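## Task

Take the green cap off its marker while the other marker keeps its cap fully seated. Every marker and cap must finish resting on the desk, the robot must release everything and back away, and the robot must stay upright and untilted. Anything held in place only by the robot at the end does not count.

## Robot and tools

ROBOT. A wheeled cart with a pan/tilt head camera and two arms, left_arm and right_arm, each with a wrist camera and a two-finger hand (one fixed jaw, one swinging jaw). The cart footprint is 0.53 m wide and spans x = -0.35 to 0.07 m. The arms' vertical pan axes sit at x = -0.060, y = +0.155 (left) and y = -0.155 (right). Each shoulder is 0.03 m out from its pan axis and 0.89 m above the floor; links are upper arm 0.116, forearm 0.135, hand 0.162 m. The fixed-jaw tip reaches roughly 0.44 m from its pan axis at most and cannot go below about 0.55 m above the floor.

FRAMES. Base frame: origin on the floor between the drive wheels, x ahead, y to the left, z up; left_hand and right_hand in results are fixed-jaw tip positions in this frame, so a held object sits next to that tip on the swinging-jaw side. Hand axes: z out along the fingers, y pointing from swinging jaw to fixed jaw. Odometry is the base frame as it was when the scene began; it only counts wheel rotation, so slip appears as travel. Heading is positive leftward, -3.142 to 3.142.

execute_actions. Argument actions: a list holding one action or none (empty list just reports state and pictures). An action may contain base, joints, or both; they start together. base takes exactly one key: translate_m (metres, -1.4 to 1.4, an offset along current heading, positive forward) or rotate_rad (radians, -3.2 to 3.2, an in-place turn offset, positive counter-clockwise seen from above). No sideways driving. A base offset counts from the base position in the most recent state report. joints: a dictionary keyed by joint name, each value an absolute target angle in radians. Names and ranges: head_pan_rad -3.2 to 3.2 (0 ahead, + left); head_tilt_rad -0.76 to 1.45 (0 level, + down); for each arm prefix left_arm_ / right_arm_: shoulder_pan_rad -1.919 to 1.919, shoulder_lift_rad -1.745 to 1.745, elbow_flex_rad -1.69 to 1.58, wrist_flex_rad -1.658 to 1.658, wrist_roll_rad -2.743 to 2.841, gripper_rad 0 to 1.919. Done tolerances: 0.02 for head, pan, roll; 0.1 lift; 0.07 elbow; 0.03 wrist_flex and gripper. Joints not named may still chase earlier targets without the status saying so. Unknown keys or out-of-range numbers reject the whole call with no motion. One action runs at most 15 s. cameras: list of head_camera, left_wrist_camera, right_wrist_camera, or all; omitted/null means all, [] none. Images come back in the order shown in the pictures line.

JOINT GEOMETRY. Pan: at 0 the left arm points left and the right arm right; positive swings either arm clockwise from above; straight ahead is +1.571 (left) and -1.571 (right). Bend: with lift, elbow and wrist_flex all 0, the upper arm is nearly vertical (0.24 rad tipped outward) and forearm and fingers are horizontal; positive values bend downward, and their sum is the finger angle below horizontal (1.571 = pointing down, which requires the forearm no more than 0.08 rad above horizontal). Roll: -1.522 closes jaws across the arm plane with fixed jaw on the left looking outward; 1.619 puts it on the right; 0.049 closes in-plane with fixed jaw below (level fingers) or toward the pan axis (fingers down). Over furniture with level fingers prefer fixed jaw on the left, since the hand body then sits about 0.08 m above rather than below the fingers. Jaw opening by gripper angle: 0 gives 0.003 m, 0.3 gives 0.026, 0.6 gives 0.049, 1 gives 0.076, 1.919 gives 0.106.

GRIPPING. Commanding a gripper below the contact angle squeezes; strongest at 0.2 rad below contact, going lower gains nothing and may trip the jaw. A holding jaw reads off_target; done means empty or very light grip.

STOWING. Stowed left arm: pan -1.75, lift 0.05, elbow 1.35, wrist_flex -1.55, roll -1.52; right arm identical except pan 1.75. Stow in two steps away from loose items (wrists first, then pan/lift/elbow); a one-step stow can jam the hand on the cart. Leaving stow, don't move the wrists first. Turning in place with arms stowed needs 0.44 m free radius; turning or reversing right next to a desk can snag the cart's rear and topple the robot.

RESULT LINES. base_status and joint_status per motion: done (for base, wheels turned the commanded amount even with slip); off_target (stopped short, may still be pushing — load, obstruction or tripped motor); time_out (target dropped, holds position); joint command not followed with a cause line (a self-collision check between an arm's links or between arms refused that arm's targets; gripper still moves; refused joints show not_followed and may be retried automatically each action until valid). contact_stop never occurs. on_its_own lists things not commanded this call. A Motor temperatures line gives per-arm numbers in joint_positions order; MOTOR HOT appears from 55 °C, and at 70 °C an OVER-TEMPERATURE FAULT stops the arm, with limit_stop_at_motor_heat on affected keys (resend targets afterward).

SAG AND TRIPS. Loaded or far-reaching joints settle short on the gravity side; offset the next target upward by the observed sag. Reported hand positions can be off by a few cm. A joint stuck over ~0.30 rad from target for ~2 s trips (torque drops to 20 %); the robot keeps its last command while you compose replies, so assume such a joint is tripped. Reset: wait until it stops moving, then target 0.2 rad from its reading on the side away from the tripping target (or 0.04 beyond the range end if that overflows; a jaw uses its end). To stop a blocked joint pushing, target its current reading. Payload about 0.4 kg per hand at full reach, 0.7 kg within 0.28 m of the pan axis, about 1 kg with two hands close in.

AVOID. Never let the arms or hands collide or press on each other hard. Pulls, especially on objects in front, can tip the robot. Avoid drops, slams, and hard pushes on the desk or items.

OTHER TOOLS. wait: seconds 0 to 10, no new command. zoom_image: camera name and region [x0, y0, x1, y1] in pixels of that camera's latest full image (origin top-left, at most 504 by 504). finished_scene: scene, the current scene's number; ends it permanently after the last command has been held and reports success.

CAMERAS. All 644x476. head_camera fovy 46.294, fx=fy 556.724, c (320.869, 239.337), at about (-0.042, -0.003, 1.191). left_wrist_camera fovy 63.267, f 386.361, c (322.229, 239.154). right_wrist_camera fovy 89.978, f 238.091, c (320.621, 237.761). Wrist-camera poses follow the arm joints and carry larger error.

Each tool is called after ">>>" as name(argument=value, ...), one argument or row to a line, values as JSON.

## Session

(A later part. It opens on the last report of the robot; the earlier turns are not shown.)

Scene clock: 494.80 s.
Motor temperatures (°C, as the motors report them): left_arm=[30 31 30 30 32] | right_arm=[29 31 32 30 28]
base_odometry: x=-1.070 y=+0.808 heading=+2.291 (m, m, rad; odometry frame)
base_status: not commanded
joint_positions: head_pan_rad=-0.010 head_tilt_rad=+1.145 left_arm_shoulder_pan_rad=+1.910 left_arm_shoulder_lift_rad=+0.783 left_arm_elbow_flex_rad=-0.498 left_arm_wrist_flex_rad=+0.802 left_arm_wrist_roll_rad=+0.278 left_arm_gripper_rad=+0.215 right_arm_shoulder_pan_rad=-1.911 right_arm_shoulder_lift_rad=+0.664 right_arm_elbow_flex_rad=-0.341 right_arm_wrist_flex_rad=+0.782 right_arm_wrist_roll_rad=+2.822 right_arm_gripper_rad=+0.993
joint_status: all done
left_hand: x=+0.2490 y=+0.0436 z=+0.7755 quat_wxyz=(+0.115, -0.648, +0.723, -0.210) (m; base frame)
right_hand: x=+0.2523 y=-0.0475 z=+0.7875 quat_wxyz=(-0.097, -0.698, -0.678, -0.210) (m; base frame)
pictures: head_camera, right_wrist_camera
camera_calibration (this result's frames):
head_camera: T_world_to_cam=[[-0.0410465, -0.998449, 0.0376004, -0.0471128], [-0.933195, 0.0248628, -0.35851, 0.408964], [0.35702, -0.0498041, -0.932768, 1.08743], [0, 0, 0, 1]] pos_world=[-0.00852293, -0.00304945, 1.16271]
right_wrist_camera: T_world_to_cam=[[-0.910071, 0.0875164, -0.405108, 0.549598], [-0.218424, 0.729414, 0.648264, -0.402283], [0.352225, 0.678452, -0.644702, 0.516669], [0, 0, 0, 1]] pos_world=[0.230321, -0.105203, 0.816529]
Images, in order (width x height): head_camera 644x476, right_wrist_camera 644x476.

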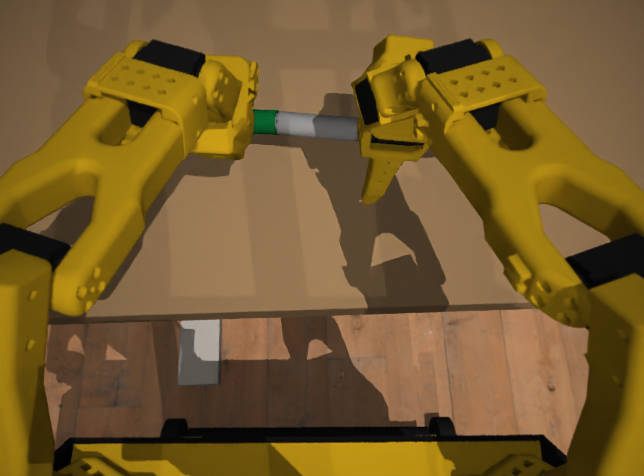

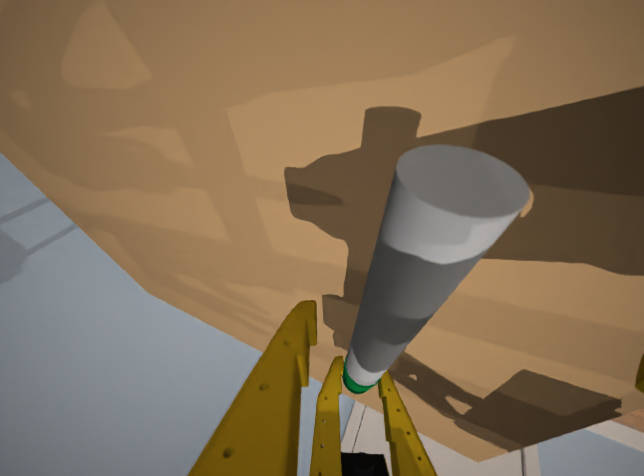

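>>> execute_actions(
  actions=[
    {"joints": {"right_arm_shoulder_pan_rad": -1.878, "right_arm_shoulder_lift_rad": 0.667, "right_arm_wrist_flex_rad": 0.832, "right_arm_gripper_rad": 0.6}},
  ],
  cameras=["head_camera", "right_wrist_camera"],
)

Scene clock: 533.27 s.
Motor temperatures (°C, as the motors report them): left_arm=[30 31 30 30 32] | right_arm=[29 31 32 30 28]
base_odometry: x=-1.070 y=+0.808 heading=+2.291 (m, m, rad; odometry frame)
base_status: not commanded
joint_positions: head_pan_rad=-0.010 head_tilt_rad=+1.145 left_arm_shoulder_pan_rad=+1.910 left_arm_shoulder_lift_rad=+0.783 left_arm_elbow_flex_rad=-0.498 left_arm_wrist_flex_rad=+0.802 left_arm_wrist_roll_rad=+0.278 left_arm_gripper_rad=+0.215 right_arm_shoulder_pan_rad=-1.885 right_arm_shoulder_lift_rad=+0.687 right_arm_elbow_flex_rad=-0.341 right_arm_wrist_flex_rad=+0.828 right_arm_wrist_roll_rad=+2.822 right_arm_gripper_rad=+0.608
joint_status: all done
left_hand: x=+0.2490 y=+0.0436 z=+0.7755 quat_wxyz=(+0.115, -0.648, +0.723, -0.210) (m; base frame)
right_hand: x=+0.2463 y=-0.0585 z=+0.7773 quat_wxyz=(-0.085, -0.712, -0.674, -0.178) (m; base frame)
pictures: head_camera, right_wrist_camera
camera_calibration (this result's frames):
head_camera: T_world_to_cam=[[-0.0410465, -0.998449, 0.0376004, -0.0471128], [-0.933195, 0.0248628, -0.35851, 0.408964], [0.35702, -0.0498041, -0.932768, 1.08743], [0, 0, 0, 1]] pos_world=[-0.00852293, -0.00304945, 1.16271]
right_wrist_camera: T_world_to_cam=[[-0.932178, 0.103196, -0.34698, 0.502156], [-0.156888, 0.748643, 0.644142, -0.399782], [0.326237, 0.654892, -0.681679, 0.553431], [0, 0, 0, 1]] pos_world=[0.224828, -0.114964, 0.809017]
Images, in order (width x height): head_camera 644x476, right_wrist_camera 644x476.

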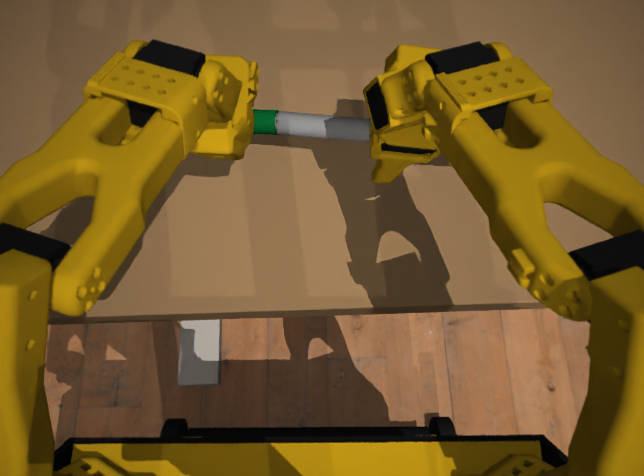

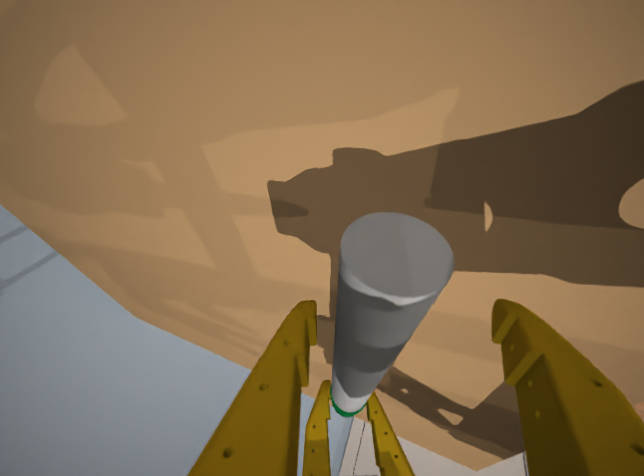

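>>> zoom_image(
  camera="right_wrist_camera",
  region=[260, 180, 560, 440],
)

Region (260, 180, 560, 440) of right_wrist_camera's 644x476 image, scaled by 1.680; it fills the top 437 rows of this view, and the rest is white.

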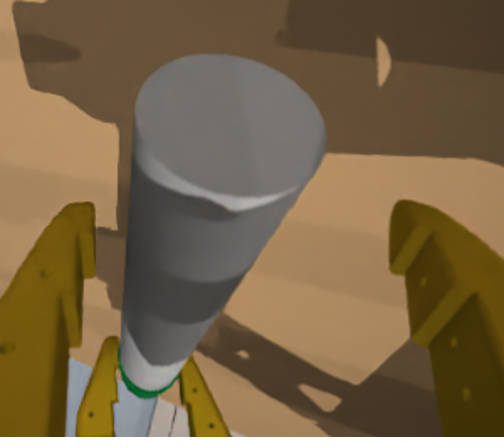

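>>> execute_actions(
  actions=[
    {"joints": {"right_arm_shoulder_lift_rad": 0.675, "right_arm_wrist_flex_rad": 0.845, "right_arm_gripper_rad": 0.01}},
  ],
  cameras=["head_camera", "right_wrist_camera", "left_wrist_camera"],
)

Scene clock: 546.53 s.
Motor temperatures (°C, as the motors report them): left_arm=[30 31 30 30 32] | right_arm=[29 31 32 30 28]
base_odometry: x=-1.070 y=+0.808 heading=+2.291 (m, m, rad; odometry frame)
base_status: not commanded
joint_positions: head_pan_rad=-0.010 head_tilt_rad=+1.145 left_arm_shoulder_pan_rad=+1.910 left_arm_shoulder_lift_rad=+0.783 left_arm_elbow_flex_rad=-0.498 left_arm_wrist_flex_rad=+0.801 left_arm_wrist_roll_rad=+0.278 left_arm_gripper_rad=+0.215 right_arm_shoulder_pan_rad=-1.885 right_arm_shoulder_lift_rad=+0.693 right_arm_elbow_flex_rad=-0.343 right_arm_wrist_flex_rad=+0.842 right_arm_wrist_roll_rad=+2.822 right_arm_gripper_rad=+0.199
joint_status: right_arm_gripper_rad off_target (ended at +0.199, target +0.010); the others done
left_hand: x=+0.2492 y=+0.0435 z=+0.7756 quat_wxyz=(+0.115, -0.648, +0.723, -0.211) (m; base frame)
right_hand: x=+0.2440 y=-0.0592 z=+0.7749 quat_wxyz=(-0.081, -0.713, -0.675, -0.170) (m; base frame)
pictures: head_camera, left_wrist_camera, right_wrist_camera
camera_calibration (this result's frames):
head_camera: T_world_to_cam=[[-0.0410465, -0.998449, 0.0376004, -0.0471128], [-0.933195, 0.0248628, -0.35851, 0.408964], [0.357019, -0.0498041, -0.932768, 1.08743], [0, 0, 0, 1]] pos_world=[-0.00852293, -0.00304945, 1.16271]
left_wrist_camera: T_world_to_cam=[[0.887069, -0.0314194, 0.460566, -0.576559], [-0.326492, -0.748026, 0.577807, -0.312519], [0.326361, -0.662926, -0.673809, 0.540667], [0, 0, 0, 1]] pos_world=[0.23296, 0.106535, 0.810425]
right_wrist_camera: T_world_to_cam=[[-0.938115, 0.101268, -0.331188, 0.488323], [-0.145624, 0.752301, 0.642524, -0.399306], [0.31422, 0.65099, -0.690998, 0.562966], [0, 0, 0, 1]] pos_world=[0.223059, -0.115538, 0.807299]
Images, in order (width x height): head_camera 644x476, left_wrist_camera 644x476, right_wrist_camera 644x476.

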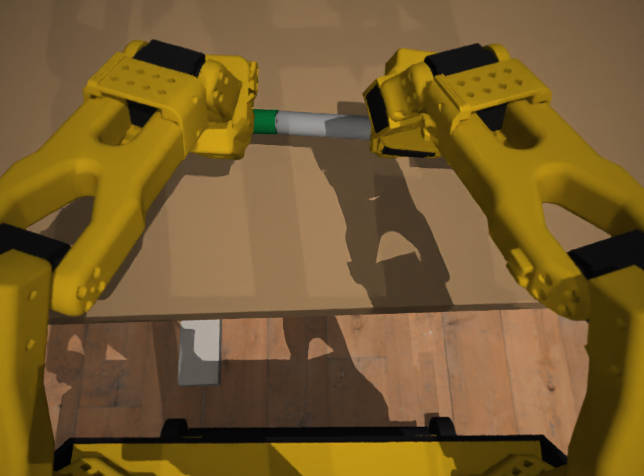

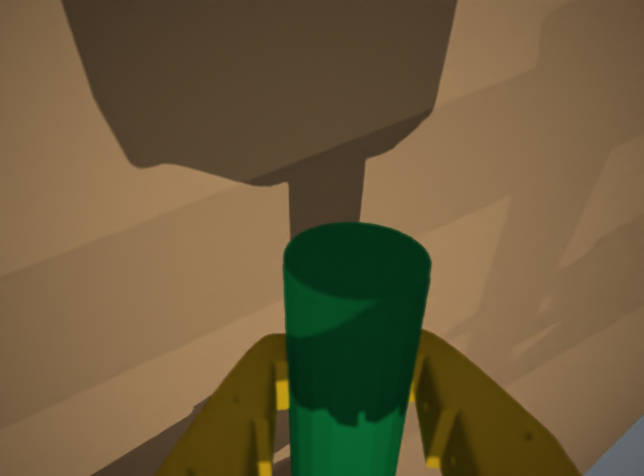

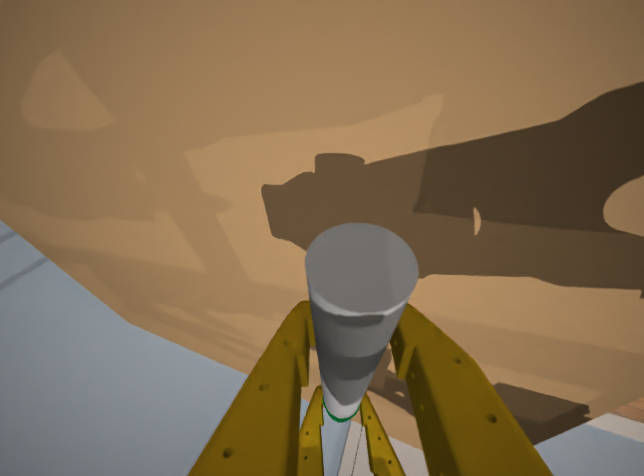

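>>> execute_actions(
  actions=[
    {"joints": {"left_arm_shoulder_pan_rad": 1.76, "left_arm_wrist_roll_rad": 0.22, "right_arm_shoulder_pan_rad": -1.75}},
  ],
  cameras=["head_camera", "right_wrist_camera", "left_wrist_camera"],
)

Scene clock: 556.90 s.
Motor temperatures (°C, as the motors report them): left_arm=[30 32 30 31 32] | right_arm=[29 31 32 30 28]
base_odometry: x=-1.070 y=+0.808 heading=+2.291 (m, m, rad; odometry frame)
base_status: not commanded
joint_positions: head_pan_rad=-0.010 head_tilt_rad=+1.145 left_arm_shoulder_pan_rad=+1.769 left_arm_shoulder_lift_rad=+0.778 left_arm_elbow_flex_rad=-0.498 left_arm_wrist_flex_rad=+0.795 left_arm_wrist_roll_rad=+0.230 left_arm_gripper_rad=+0.215 right_arm_shoulder_pan_rad=-1.756 right_arm_shoulder_lift_rad=+0.696 right_arm_elbow_flex_rad=-0.343 right_arm_wrist_flex_rad=+0.843 right_arm_wrist_roll_rad=+2.825 right_arm_gripper_rad=+0.198
joint_status: all done
left_hand: x=+0.2632 y=+0.0882 z=+0.7773 quat_wxyz=(+0.138, -0.680, +0.691, -0.203) (m; base frame)
right_hand: x=+0.2532 y=-0.0992 z=+0.7739 quat_wxyz=(-0.091, -0.754, -0.629, -0.162) (m; base frame)
pictures: head_camera, left_wrist_camera, right_wrist_camera
camera_calibration (this result's frames):
head_camera: T_world_to_cam=[[-0.0410436, -0.99845, 0.0376005, -0.0471127], [-0.933195, 0.0248601, -0.358509, 0.408962], [0.357018, -0.0498031, -0.932769, 1.08743], [0, 0, 0, 1]] pos_world=[-0.00852291, -0.00304934, 1.16271]
left_wrist_camera: T_world_to_cam=[[0.87864, 0.0474306, 0.475124, -0.604441], [-0.259542, -0.787778, 0.558609, -0.274722], [0.400787, -0.614131, -0.679863, 0.547719], [0, 0, 0, 1]] pos_world=[0.240266, 0.14862, 0.813021]
right_wrist_camera: T_world_to_cam=[[-0.919372, 0.21771, -0.327654, 0.504747], [-0.0471608, 0.765897, 0.641231, -0.389869], [0.390552, 0.604982, -0.693877, 0.563734], [0, 0, 0, 1]] pos_world=[0.225497, -0.152339, 0.806541]
Images, in order (width x height): head_camera 644x476, left_wrist_camera 644x476, right_wrist_camera 644x476.

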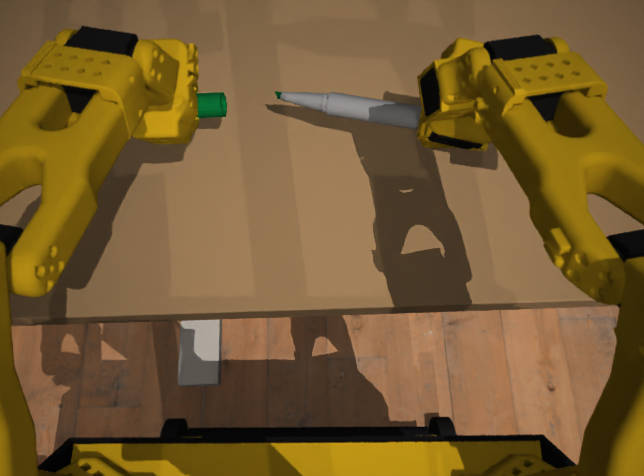

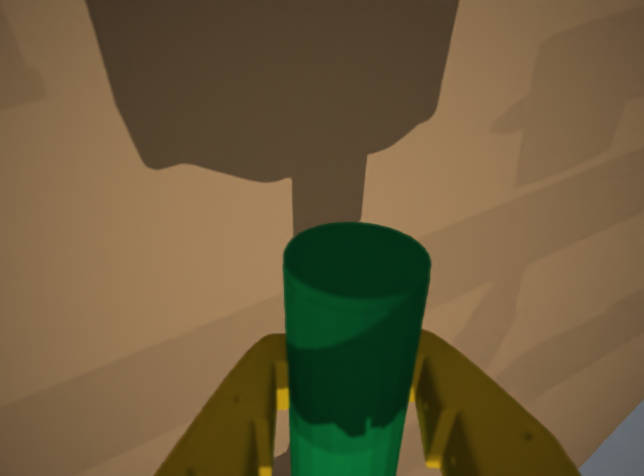

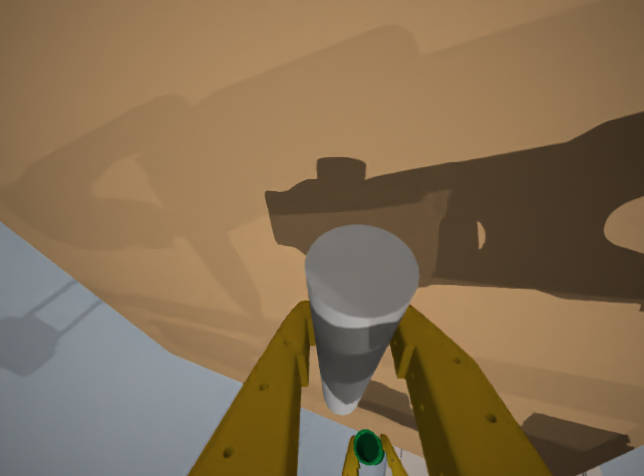

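>>> zoom_image(
  camera="head_camera",
  region=[180, 50, 500, 190],
)

>>> zoom_image(
  camera="right_wrist_camera",
  region=[260, 200, 480, 476],
)

Region (180, 50, 500, 190) of head_camera's 644x476 image, scaled by 1.575; it fills the top 220 rows of this view, and the rest is white.

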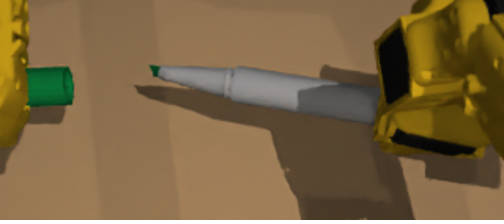

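Region (260, 200, 480, 476) of right_wrist_camera's 644x476 image, scaled by 1.826; it fills the left 402 columns of this view, and the rest is white.

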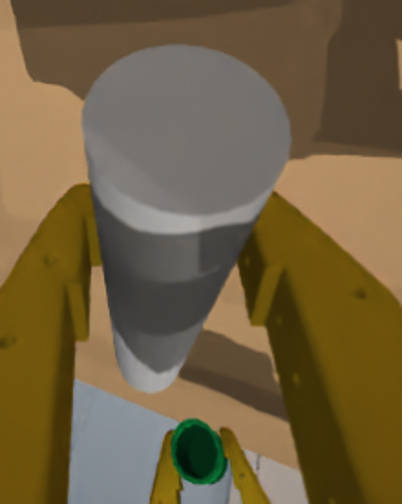

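>>> execute_actions(
  actions=[
    {"joints": {"left_arm_shoulder_pan_rad": 1.693, "left_arm_elbow_flex_rad": -0.335, "left_arm_wrist_flex_rad": 0.84, "left_arm_wrist_roll_rad": -0.335, "right_arm_shoulder_lift_rad": 0.775, "right_arm_wrist_flex_rad": 0.78, "right_arm_wrist_roll_rad": 2.222}},
  ],
  cameras=["head_camera", "right_wrist_camera", "left_wrist_camera"],
)

Scene clock: 651.57 s.
Motor temperatures (°C, as the motors report them): left_arm=[30 33 30 31 32] | right_arm=[29 31 32 30 28]
base_odometry: x=-1.070 y=+0.808 heading=+2.291 (m, m, rad; odometry frame)
base_status: not commanded
joint_positions: head_pan_rad=-0.010 head_tilt_rad=+1.145 left_arm_shoulder_pan_rad=+1.701 left_arm_shoulder_lift_rad=+0.778 left_arm_elbow_flex_rad=-0.332 left_arm_wrist_flex_rad=+0.833 left_arm_wrist_roll_rad=-0.325 left_arm_gripper_rad=+0.215 right_arm_shoulder_pan_rad=-1.756 right_arm_shoulder_lift_rad=+0.797 right_arm_elbow_flex_rad=-0.343 right_arm_wrist_flex_rad=+0.791 right_arm_wrist_roll_rad=+2.230 right_arm_gripper_rad=+0.198
joint_status: all done
left_hand: x=+0.2302 y=+0.1194 z=+0.7451 quat_wxyz=(+0.115, -0.503, +0.852, -0.090) (m; base frame)
right_hand: x=+0.2457 y=-0.1044 z=+0.7474 quat_wxyz=(-0.034, -0.910, -0.382, -0.158) (m; base frame)
pictures: head_camera, left_wrist_camera, right_wrist_camera
camera_calibration (this result's frames):
head_camera: T_world_to_cam=[[-0.0410435, -0.99845, 0.0376005, -0.0471127], [-0.933195, 0.02486, -0.358509, 0.408963], [0.357018, -0.0498031, -0.932769, 1.08743], [0, 0, 0, 1]] pos_world=[-0.00852291, -0.00304934, 1.16271]
left_wrist_camera: T_world_to_cam=[[0.850735, -0.442424, 0.283746, -0.35414], [-0.525371, -0.731582, 0.43448, -0.093785], [0.0153586, -0.518699, -0.854819, 0.765895], [0, 0, 0, 1]] pos_world=[0.240244, 0.171978, 0.795935]
right_wrist_camera: T_world_to_cam=[[-0.669314, 0.724322, -0.165458, 0.36053], [0.387021, 0.52999, 0.754537, -0.585224], [0.634218, 0.440986, -0.635058, 0.430478], [0, 0, 0, 1]] pos_world=[0.194785, -0.140811, 0.774604]
Images, in order (width x height): head_camera 644x476, left_wrist_camera 644x476, right_wrist_camera 644x476.

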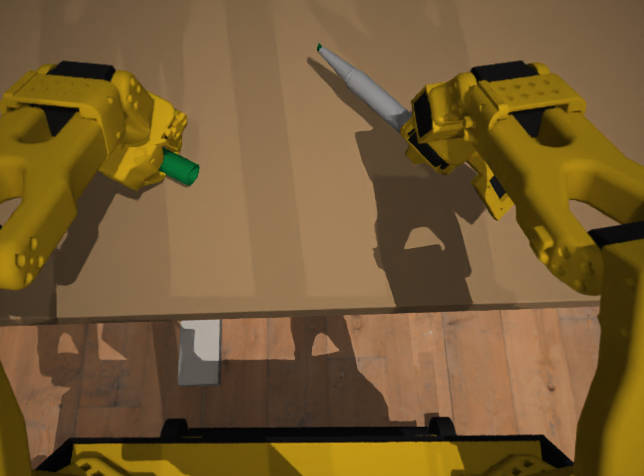

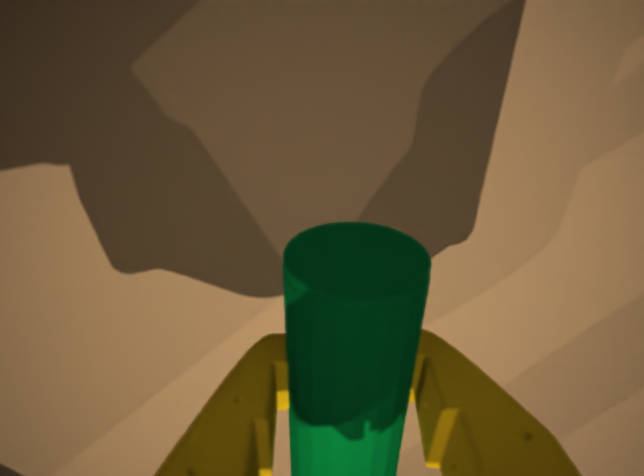

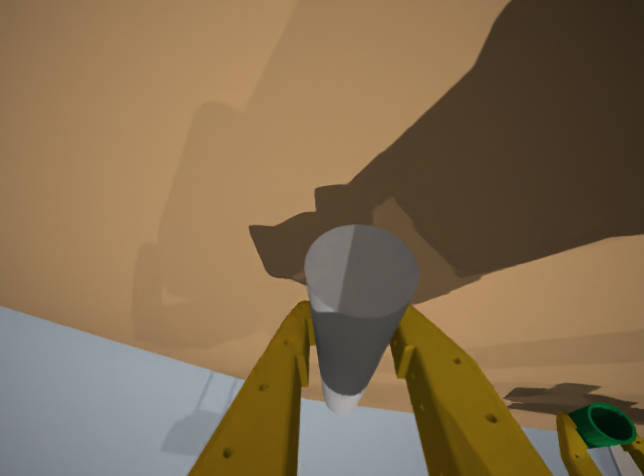

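>>> execute_actions(
  actions=[],
)

Scene clock: 658.10 s.
Motor temperatures (°C, as the motors report them): left_arm=[30 33 30 31 32] | right_arm=[29 31 32 30 28]
base_odometry: x=-1.070 y=+0.808 heading=+2.291 (m, m, rad; odometry frame)
base_status: not commanded
joint_positions: head_pan_rad=-0.010 head_tilt_rad=+1.145 left_arm_shoulder_pan_rad=+1.701 left_arm_shoulder_lift_rad=+0.778 left_arm_elbow_flex_rad=-0.332 left_arm_wrist_flex_rad=+0.833 left_arm_wrist_roll_rad=-0.325 left_arm_gripper_rad=+0.215 right_arm_shoulder_pan_rad=-1.756 right_arm_shoulder_lift_rad=+0.797 right_arm_elbow_flex_rad=-0.343 right_arm_wrist_flex_rad=+0.791 right_arm_wrist_roll_rad=+2.230 right_arm_gripper_rad=+0.198
joint_status: all done
left_hand: x=+0.2302 y=+0.1194 z=+0.7451 quat_wxyz=(+0.115, -0.503, +0.852, -0.090) (m; base frame)
right_hand: x=+0.2457 y=-0.1044 z=+0.7474 quat_wxyz=(-0.034, -0.910, -0.382, -0.158) (m; base frame)
pictures: head_camera, left_wrist_camera, right_wrist_camera
camera_calibration (this result's frames):
head_camera: T_world_to_cam=[[-0.0410435, -0.99845, 0.0376005, -0.0471127], [-0.933195, 0.0248601, -0.358509, 0.408962], [0.357018, -0.0498031, -0.932769, 1.08743], [0, 0, 0, 1]] pos_world=[-0.00852291, -0.00304934, 1.16271]
left_wrist_camera: T_world_to_cam=[[0.850735, -0.442424, 0.283746, -0.35414], [-0.525371, -0.731582, 0.43448, -0.093785], [0.0153586, -0.518699, -0.854819, 0.765895], [0, 0, 0, 1]] pos_world=[0.240244, 0.171978, 0.795935]
right_wrist_camera: T_world_to_cam=[[-0.669314, 0.724322, -0.165458, 0.36053], [0.387021, 0.52999, 0.754537, -0.585224], [0.634218, 0.440986, -0.635058, 0.430478], [0, 0, 0, 1]] pos_world=[0.194785, -0.140811, 0.774604]
Images, in order (width x height): head_camera 644x476, left_wrist_camera 644x476, right_wrist_camera 644x476.

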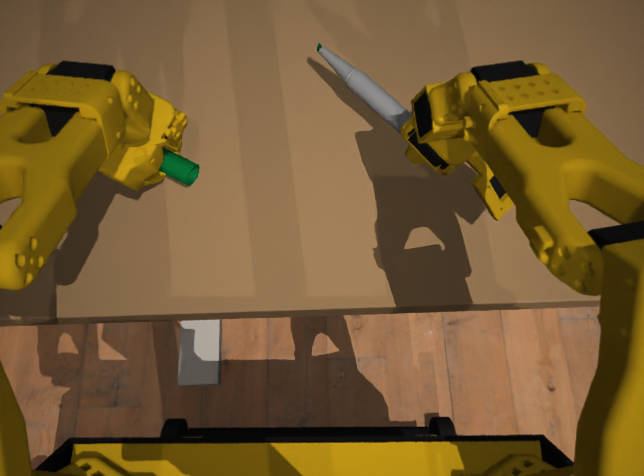

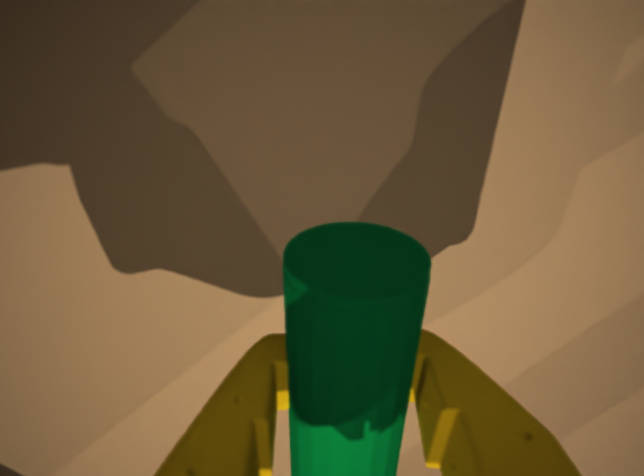

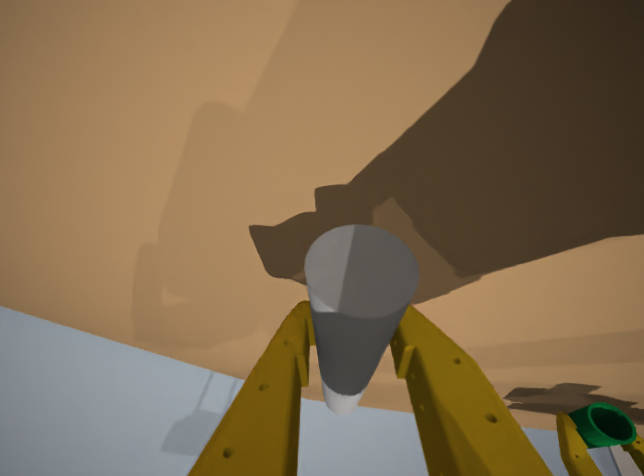

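>>> execute_actions(
  actions=[
    {"joints": {"left_arm_elbow_flex_rad": -0.268, "right_arm_shoulder_lift_rad": 0.845}},
  ],
)

Scene clock: 659.70 s.
Motor temperatures (°C, as the motors report them): left_arm=[30 33 30 31 32] | right_arm=[29 31 32 30 28]
base_odometry: x=-1.070 y=+0.808 heading=+2.291 (m, m, rad; odometry frame)
base_status: not commanded
joint_positions: head_pan_rad=-0.010 head_tilt_rad=+1.145 left_arm_shoulder_pan_rad=+1.701 left_arm_shoulder_lift_rad=+0.775 left_arm_elbow_flex_rad=-0.266 left_arm_wrist_flex_rad=+0.833 left_arm_wrist_roll_rad=-0.325 left_arm_gripper_rad=+0.215 right_arm_shoulder_pan_rad=-1.756 right_arm_shoulder_lift_rad=+0.868 right_arm_elbow_flex_rad=-0.344 right_arm_wrist_flex_rad=+0.791 right_arm_wrist_roll_rad=+2.230 right_arm_gripper_rad=+0.198
joint_status: all done
left_hand: x=+0.2167 y=+0.1211 z=+0.7356 quat_wxyz=(+0.090, -0.505, +0.856, -0.070) (m; base frame)
right_hand: x=+0.2352 y=-0.1064 z=+0.7284 quat_wxyz=(-0.027, -0.914, -0.384, -0.125) (m; base frame)
pictures: head_camera, left_wrist_camera, right_wrist_camera
camera_calibration (this result's frames):
head_camera: T_world_to_cam=[[-0.0410436, -0.99845, 0.0376005, -0.0471127], [-0.933195, 0.0248601, -0.358509, 0.408963], [0.357018, -0.0498031, -0.932769, 1.08743], [0, 0, 0, 1]] pos_world=[-0.00852291, -0.00304934, 1.16271]
left_wrist_camera: T_world_to_cam=[[0.86665, -0.444516, 0.226547, -0.300238], [-0.497462, -0.73525, 0.460368, -0.120107], [-0.0380724, -0.511676, -0.858335, 0.772194], [0, 0, 0, 1]] pos_world=[0.229852, 0.173344, 0.786112]
right_wrist_camera: T_world_to_cam=[[-0.679304, 0.722451, -0.128884, 0.327274], [0.437057, 0.539361, 0.719772, -0.551165], [0.589515, 0.432614, -0.682142, 0.469812], [0, 0, 0, 1]] pos_world=[0.186247, -0.14241, 0.759372]
Images, in order (width x height): head_camera 644x476, left_wrist_camera 644x476, right_wrist_camera 644x476.

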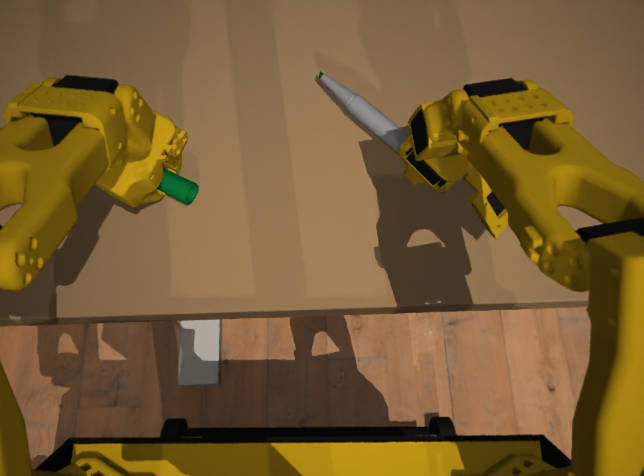

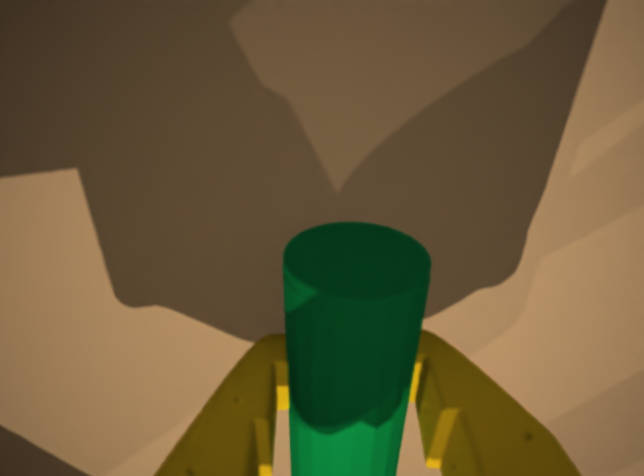

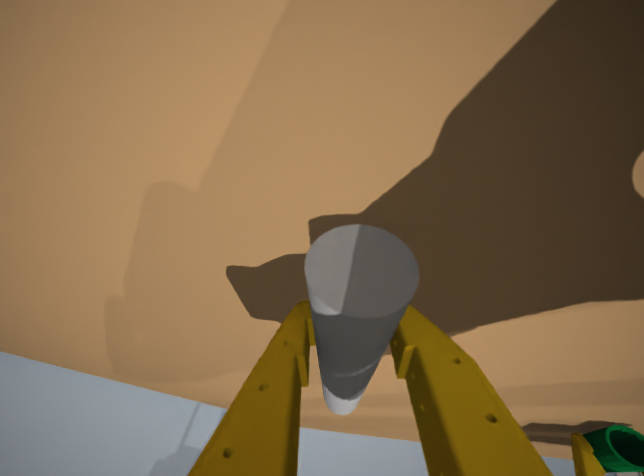

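>>> zoom_image(
  camera="head_camera",
  region=[280, 50, 520, 230],
)

>>> zoom_image(
  camera="head_camera",
  region=[80, 90, 280, 240],
)

Region (280, 50, 520, 230) of head_camera's 644x476 image, scaled by 2.100; it fills the top 378 rows of this view, and the rest is white.

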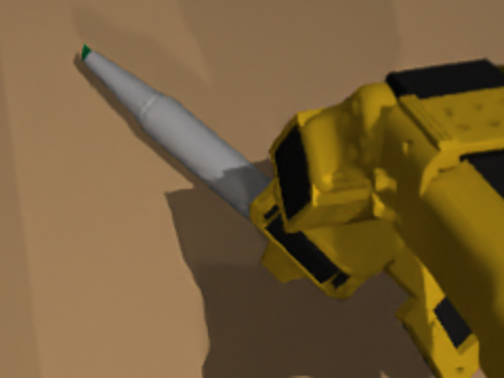

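Region (80, 90, 280, 240) of head_camera's 644x476 image, scaled by 2.520; it fills the top 378 rows of this view, and the rest is white.

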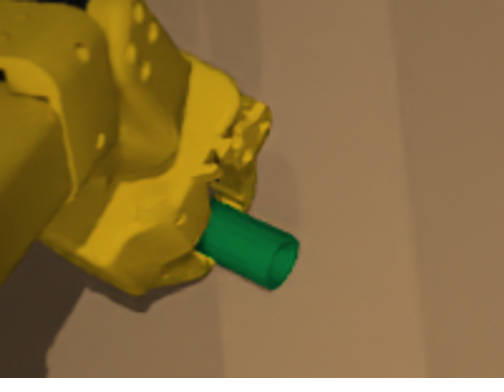

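>>> execute_actions(
  actions=[
    {"joints": {"left_arm_gripper_rad": 0.6, "right_arm_gripper_rad": 0.62}},
  ],
)

Scene clock: 678.57 s.
Motor temperatures (°C, as the motors report them): left_arm=[30 33 30 31 32] | right_arm=[29 31 33 30 28]
base_odometry: x=-1.070 y=+0.808 heading=+2.291 (m, m, rad; odometry frame)
base_status: not commanded
joint_positions: head_pan_rad=-0.010 head_tilt_rad=+1.145 left_arm_shoulder_pan_rad=+1.701 left_arm_shoulder_lift_rad=+0.775 left_arm_elbow_flex_rad=-0.266 left_arm_wrist_flex_rad=+0.833 left_arm_wrist_roll_rad=-0.325 left_arm_gripper_rad=+0.591 right_arm_shoulder_pan_rad=-1.756 right_arm_shoulder_lift_rad=+0.868 right_arm_elbow_flex_rad=-0.350 right_arm_wrist_flex_rad=+0.788 right_arm_wrist_roll_rad=+2.230 right_arm_gripper_rad=+0.612
joint_status: all done
left_hand: x=+0.2167 y=+0.1211 z=+0.7356 quat_wxyz=(+0.090, -0.505, +0.856, -0.070) (m; base frame)
right_hand: x=+0.2369 y=-0.1060 z=+0.7295 quat_wxyz=(-0.028, -0.914, -0.384, -0.129) (m; base frame)
pictures: head_camera, left_wrist_camera, right_wrist_camera
camera_calibration (this result's frames):
head_camera: T_world_to_cam=[[-0.0410437, -0.99845, 0.0376005, -0.0471127], [-0.933195, 0.0248602, -0.358509, 0.408963], [0.357018, -0.0498031, -0.932769, 1.08743], [0, 0, 0, 1]] pos_world=[-0.00852291, -0.00304934, 1.16271]
left_wrist_camera: T_world_to_cam=[[0.86665, -0.444516, 0.226547, -0.300238], [-0.497462, -0.73525, 0.460368, -0.120107], [-0.0380724, -0.511676, -0.858335, 0.772194], [0, 0, 0, 1]] pos_world=[0.229852, 0.173344, 0.786112]
right_wrist_camera: T_world_to_cam=[[-0.678116, 0.722673, -0.1338, 0.331714], [0.430523, 0.538137, 0.724609, -0.55506], [0.595659, 0.433765, -0.676047, 0.463635], [0, 0, 0, 1]] pos_world=[0.187738, -0.142131, 0.760024]
Images, in order (width x height): head_camera 644x476, left_wrist_camera 644x476, right_wrist_camera 644x476.

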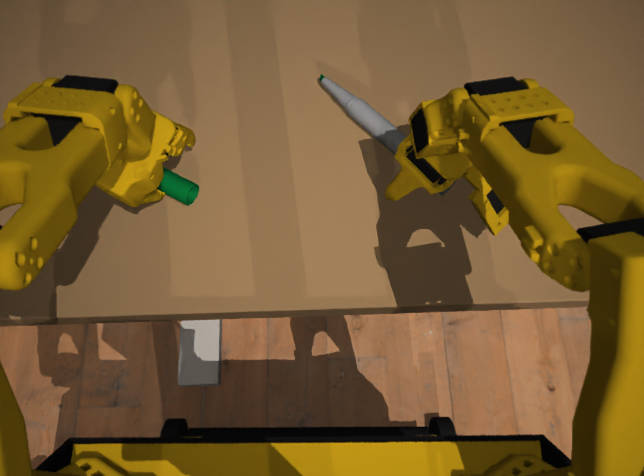

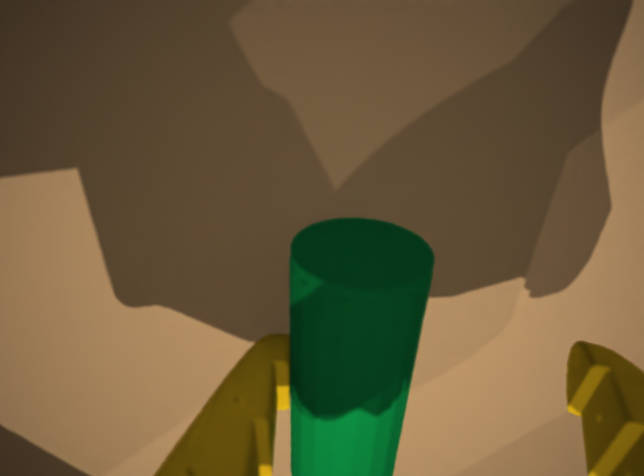

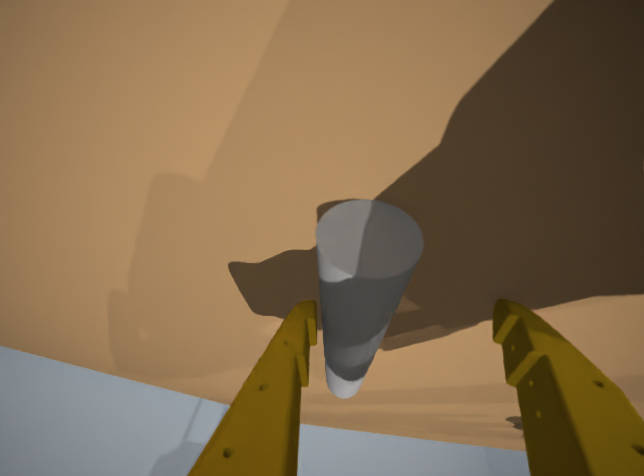

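>>> execute_actions(
  actions=[
    {"joints": {"left_arm_shoulder_lift_rad": 0.45, "left_arm_wrist_flex_rad": 1.15, "right_arm_shoulder_lift_rad": 0.55, "right_arm_wrist_flex_rad": 0.96}},
  ],
)

Scene clock: 685.40 s.
Motor temperatures (°C, as the motors report them): left_arm=[30 33 30 31 32] | right_arm=[29 31 33 30 28]
base_odometry: x=-1.070 y=+0.808 heading=+2.291 (m, m, rad; odometry frame)
base_status: not commanded
joint_positions: head_pan_rad=-0.010 head_tilt_rad=+1.145 left_arm_shoulder_pan_rad=+1.701 left_arm_shoulder_lift_rad=+0.507 left_arm_elbow_flex_rad=-0.266 left_arm_wrist_flex_rad=+1.141 left_arm_wrist_roll_rad=-0.325 left_arm_gripper_rad=+0.592 right_arm_shoulder_pan_rad=-1.756 right_arm_shoulder_lift_rad=+0.610 right_arm_elbow_flex_rad=-0.350 right_arm_wrist_flex_rad=+0.955 right_arm_wrist_roll_rad=+2.230 right_arm_gripper_rad=+0.613
joint_status: all done
left_hand: x=+0.2027 y=+0.1230 z=+0.7927 quat_wxyz=(+0.074, -0.506, +0.857, -0.058) (m; base frame)
right_hand: x=+0.2458 y=-0.1044 z=+0.7918 quat_wxyz=(-0.037, -0.907, -0.381, -0.173) (m; base frame)
pictures: head_camera, left_wrist_camera, right_wrist_camera
camera_calibration (this result's frames):
head_camera: T_world_to_cam=[[-0.0410435, -0.99845, 0.0376005, -0.0471127], [-0.933195, 0.02486, -0.358509, 0.408962], [0.357018, -0.049803, -0.932769, 1.08743], [0, 0, 0, 1]] pos_world=[-0.0085229, -0.00304934, 1.16271]
left_wrist_camera: T_world_to_cam=[[0.874883, -0.445598, 0.189795, -0.272665], [-0.478949, -0.737684, 0.475847, -0.167709], [-0.0720277, -0.507213, -0.858806, 0.828313], [0, 0, 0, 1]] pos_world=[0.217887, 0.174916, 0.842914]
right_wrist_camera: T_world_to_cam=[[-0.664083, 0.725301, -0.181471, 0.379445], [0.36405, 0.525688, 0.768843, -0.624874], [0.65304, 0.444511, -0.613147, 0.436898], [0, 0, 0, 1]] pos_world=[0.194157, -0.140929, 0.817171]
Images, in order (width x height): head_camera 644x476, left_wrist_camera 644x476, right_wrist_camera 644x476.

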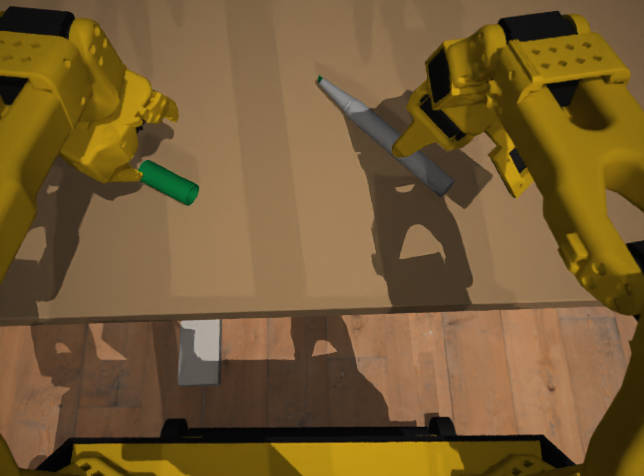

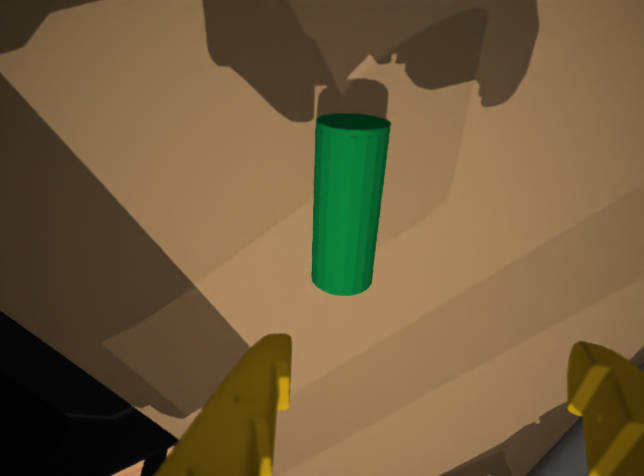

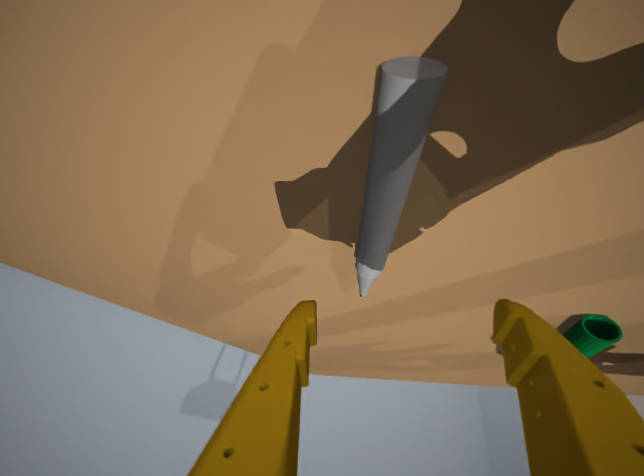

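>>> execute_actions(
  actions=[
    {"base": {"translate_m": -0.35}, "joints": {"head_tilt_rad": 0.8, "head_pan_rad": -0.25}},
  ],
)

Scene clock: 691.03 s.
Motor temperatures (°C, as the motors report them): left_arm=[30 33 30 31 32] | right_arm=[29 31 33 30 28]
base_odometry: x=-0.840 y=+0.545 heading=+2.291 (m, m, rad; odometry frame)
base_status: done
joint_positions: head_pan_rad=-0.240 head_tilt_rad=+0.815 left_arm_shoulder_pan_rad=+1.700 left_arm_shoulder_lift_rad=+0.507 left_arm_elbow_flex_rad=-0.266 left_arm_wrist_flex_rad=+1.141 left_arm_wrist_roll_rad=-0.325 left_arm_gripper_rad=+0.592 right_arm_shoulder_pan_rad=-1.756 right_arm_shoulder_lift_rad=+0.610 right_arm_elbow_flex_rad=-0.350 right_arm_wrist_flex_rad=+0.955 right_arm_wrist_roll_rad=+2.230 right_arm_gripper_rad=+0.613
joint_status: all done
left_hand: x=+0.2028 y=+0.1234 z=+0.7927 quat_wxyz=(+0.074, -0.507, +0.857, -0.058) (m; base frame)
right_hand: x=+0.2458 y=-0.1044 z=+0.7918 quat_wxyz=(-0.037, -0.907, -0.381, -0.173) (m; base frame)
pictures: head_camera, left_wrist_camera, right_wrist_camera
camera_calibration (this result's frames):
head_camera: T_world_to_cam=[[-0.277962, -0.960255, 0.0254489, -0.0442614], [-0.740714, 0.197394, -0.642167, 0.7445], [0.611621, -0.197349, -0.766142, 0.907605], [0, 0, 0, 1]] pos_world=[-0.0159518, -0.010347, 1.17457]
left_wrist_camera: T_world_to_cam=[[0.875565, -0.444256, 0.189795, -0.272832], [-0.477817, -0.738418, 0.475847, -0.167527], [-0.0712495, -0.507323, -0.858806, 0.828377], [0, 0, 0, 1]] pos_world=[0.217856, 0.175343, 0.842914]
right_wrist_camera: T_world_to_cam=[[-0.664083, 0.725301, -0.181471, 0.379445], [0.36405, 0.525688, 0.768843, -0.624874], [0.65304, 0.444511, -0.613147, 0.436898], [0, 0, 0, 1]] pos_world=[0.194157, -0.140929, 0.817171]
Images, in order (width x height): head_camera 644x476, left_wrist_camera 644x476, right_wrist_camera 644x476.

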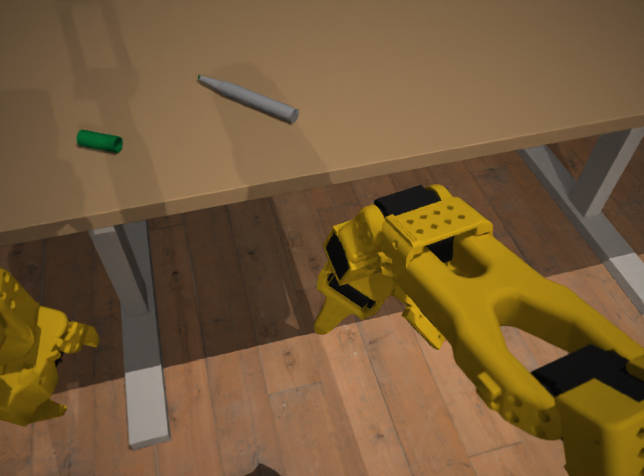

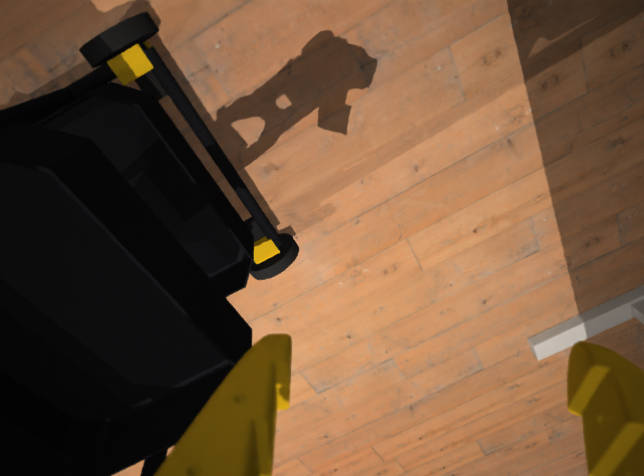

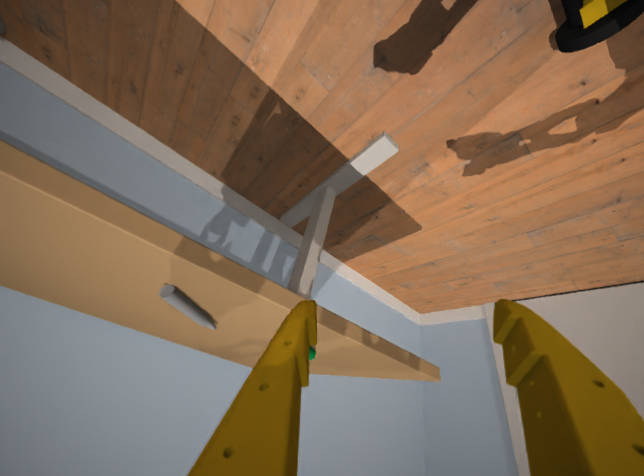

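>>> zoom_image(
  camera="right_wrist_camera",
  region=[0, 120, 330, 390],
)

>>> zoom_image(
  camera="head_camera",
  region=[40, 30, 340, 230],
)

Region (0, 120, 330, 390) of right_wrist_camera's 644x476 image, scaled by 1.527; it fills the top 412 rows of this view, and the rest is white.

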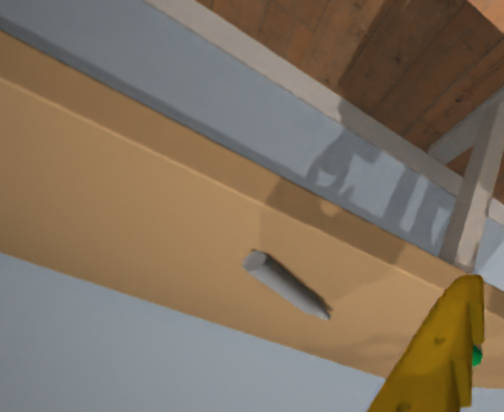

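Region (40, 30, 340, 230) of head_camera's 644x476 image, scaled by 1.680.

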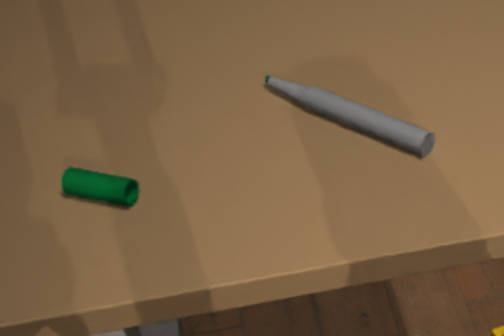

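>>> execute_actions(
  actions=[
    {"joints": {"head_pan_rad": -0.85, "head_tilt_rad": 0.5}},
  ],
  cameras=["head_camera"],
)

Scene clock: 698.03 s.
Motor temperatures (°C, as the motors report them): left_arm=[30 33 30 31 32] | right_arm=[29 31 33 30 28]
base_odometry: x=-0.840 y=+0.545 heading=+2.291 (m, m, rad; odometry frame)
base_status: not commanded
joint_positions: head_pan_rad=-0.840 head_tilt_rad=+0.514 left_arm_shoulder_pan_rad=+1.700 left_arm_shoulder_lift_rad=+0.507 left_arm_elbow_flex_rad=-0.266 left_arm_wrist_flex_rad=+1.141 left_arm_wrist_roll_rad=-0.325 left_arm_gripper_rad=+0.592 right_arm_shoulder_pan_rad=-1.756 right_arm_shoulder_lift_rad=+0.610 right_arm_elbow_flex_rad=-0.350 right_arm_wrist_flex_rad=+0.955 right_arm_wrist_roll_rad=+2.230 right_arm_gripper_rad=+0.613
joint_status: all done
left_hand: x=+0.2028 y=+0.1234 z=+0.7927 quat_wxyz=(+0.074, -0.507, +0.857, -0.058) (m; base frame)
right_hand: x=+0.2458 y=-0.1044 z=+0.7918 quat_wxyz=(-0.037, -0.907, -0.381, -0.173) (m; base frame)
pictures: head_camera
camera_calibration (this result's frames):
head_camera: T_world_to_cam=[[-0.775353, -0.631415, 0.0119634, -0.0521169], [-0.349996, 0.413859, -0.840371, 0.990996], [0.525672, -0.655771, -0.54188, 0.645439], [0, 0, 0, 1]] pos_world=[-0.0328535, -0.0197795, 1.18318]
Images, in order (width x height): head_camera 644x476.

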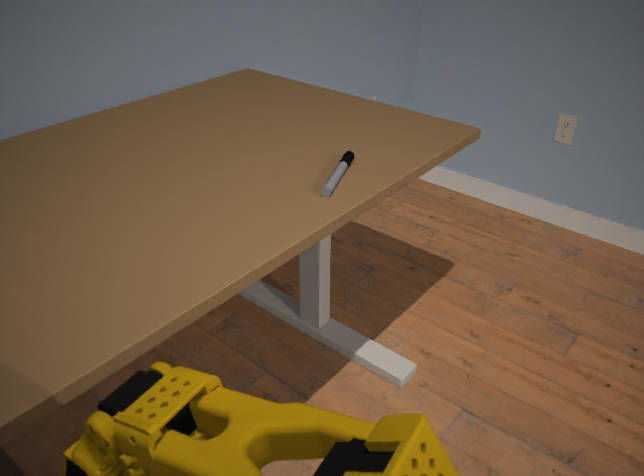

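The other marker, with the black cap, is still capped and on the desk. The green cap and the uncapped marker are also on the desk, and the robot is clear, so I'm ending the scene.

>>> finished_scene(
  scene=2,
)

The scene is finished: the task was done.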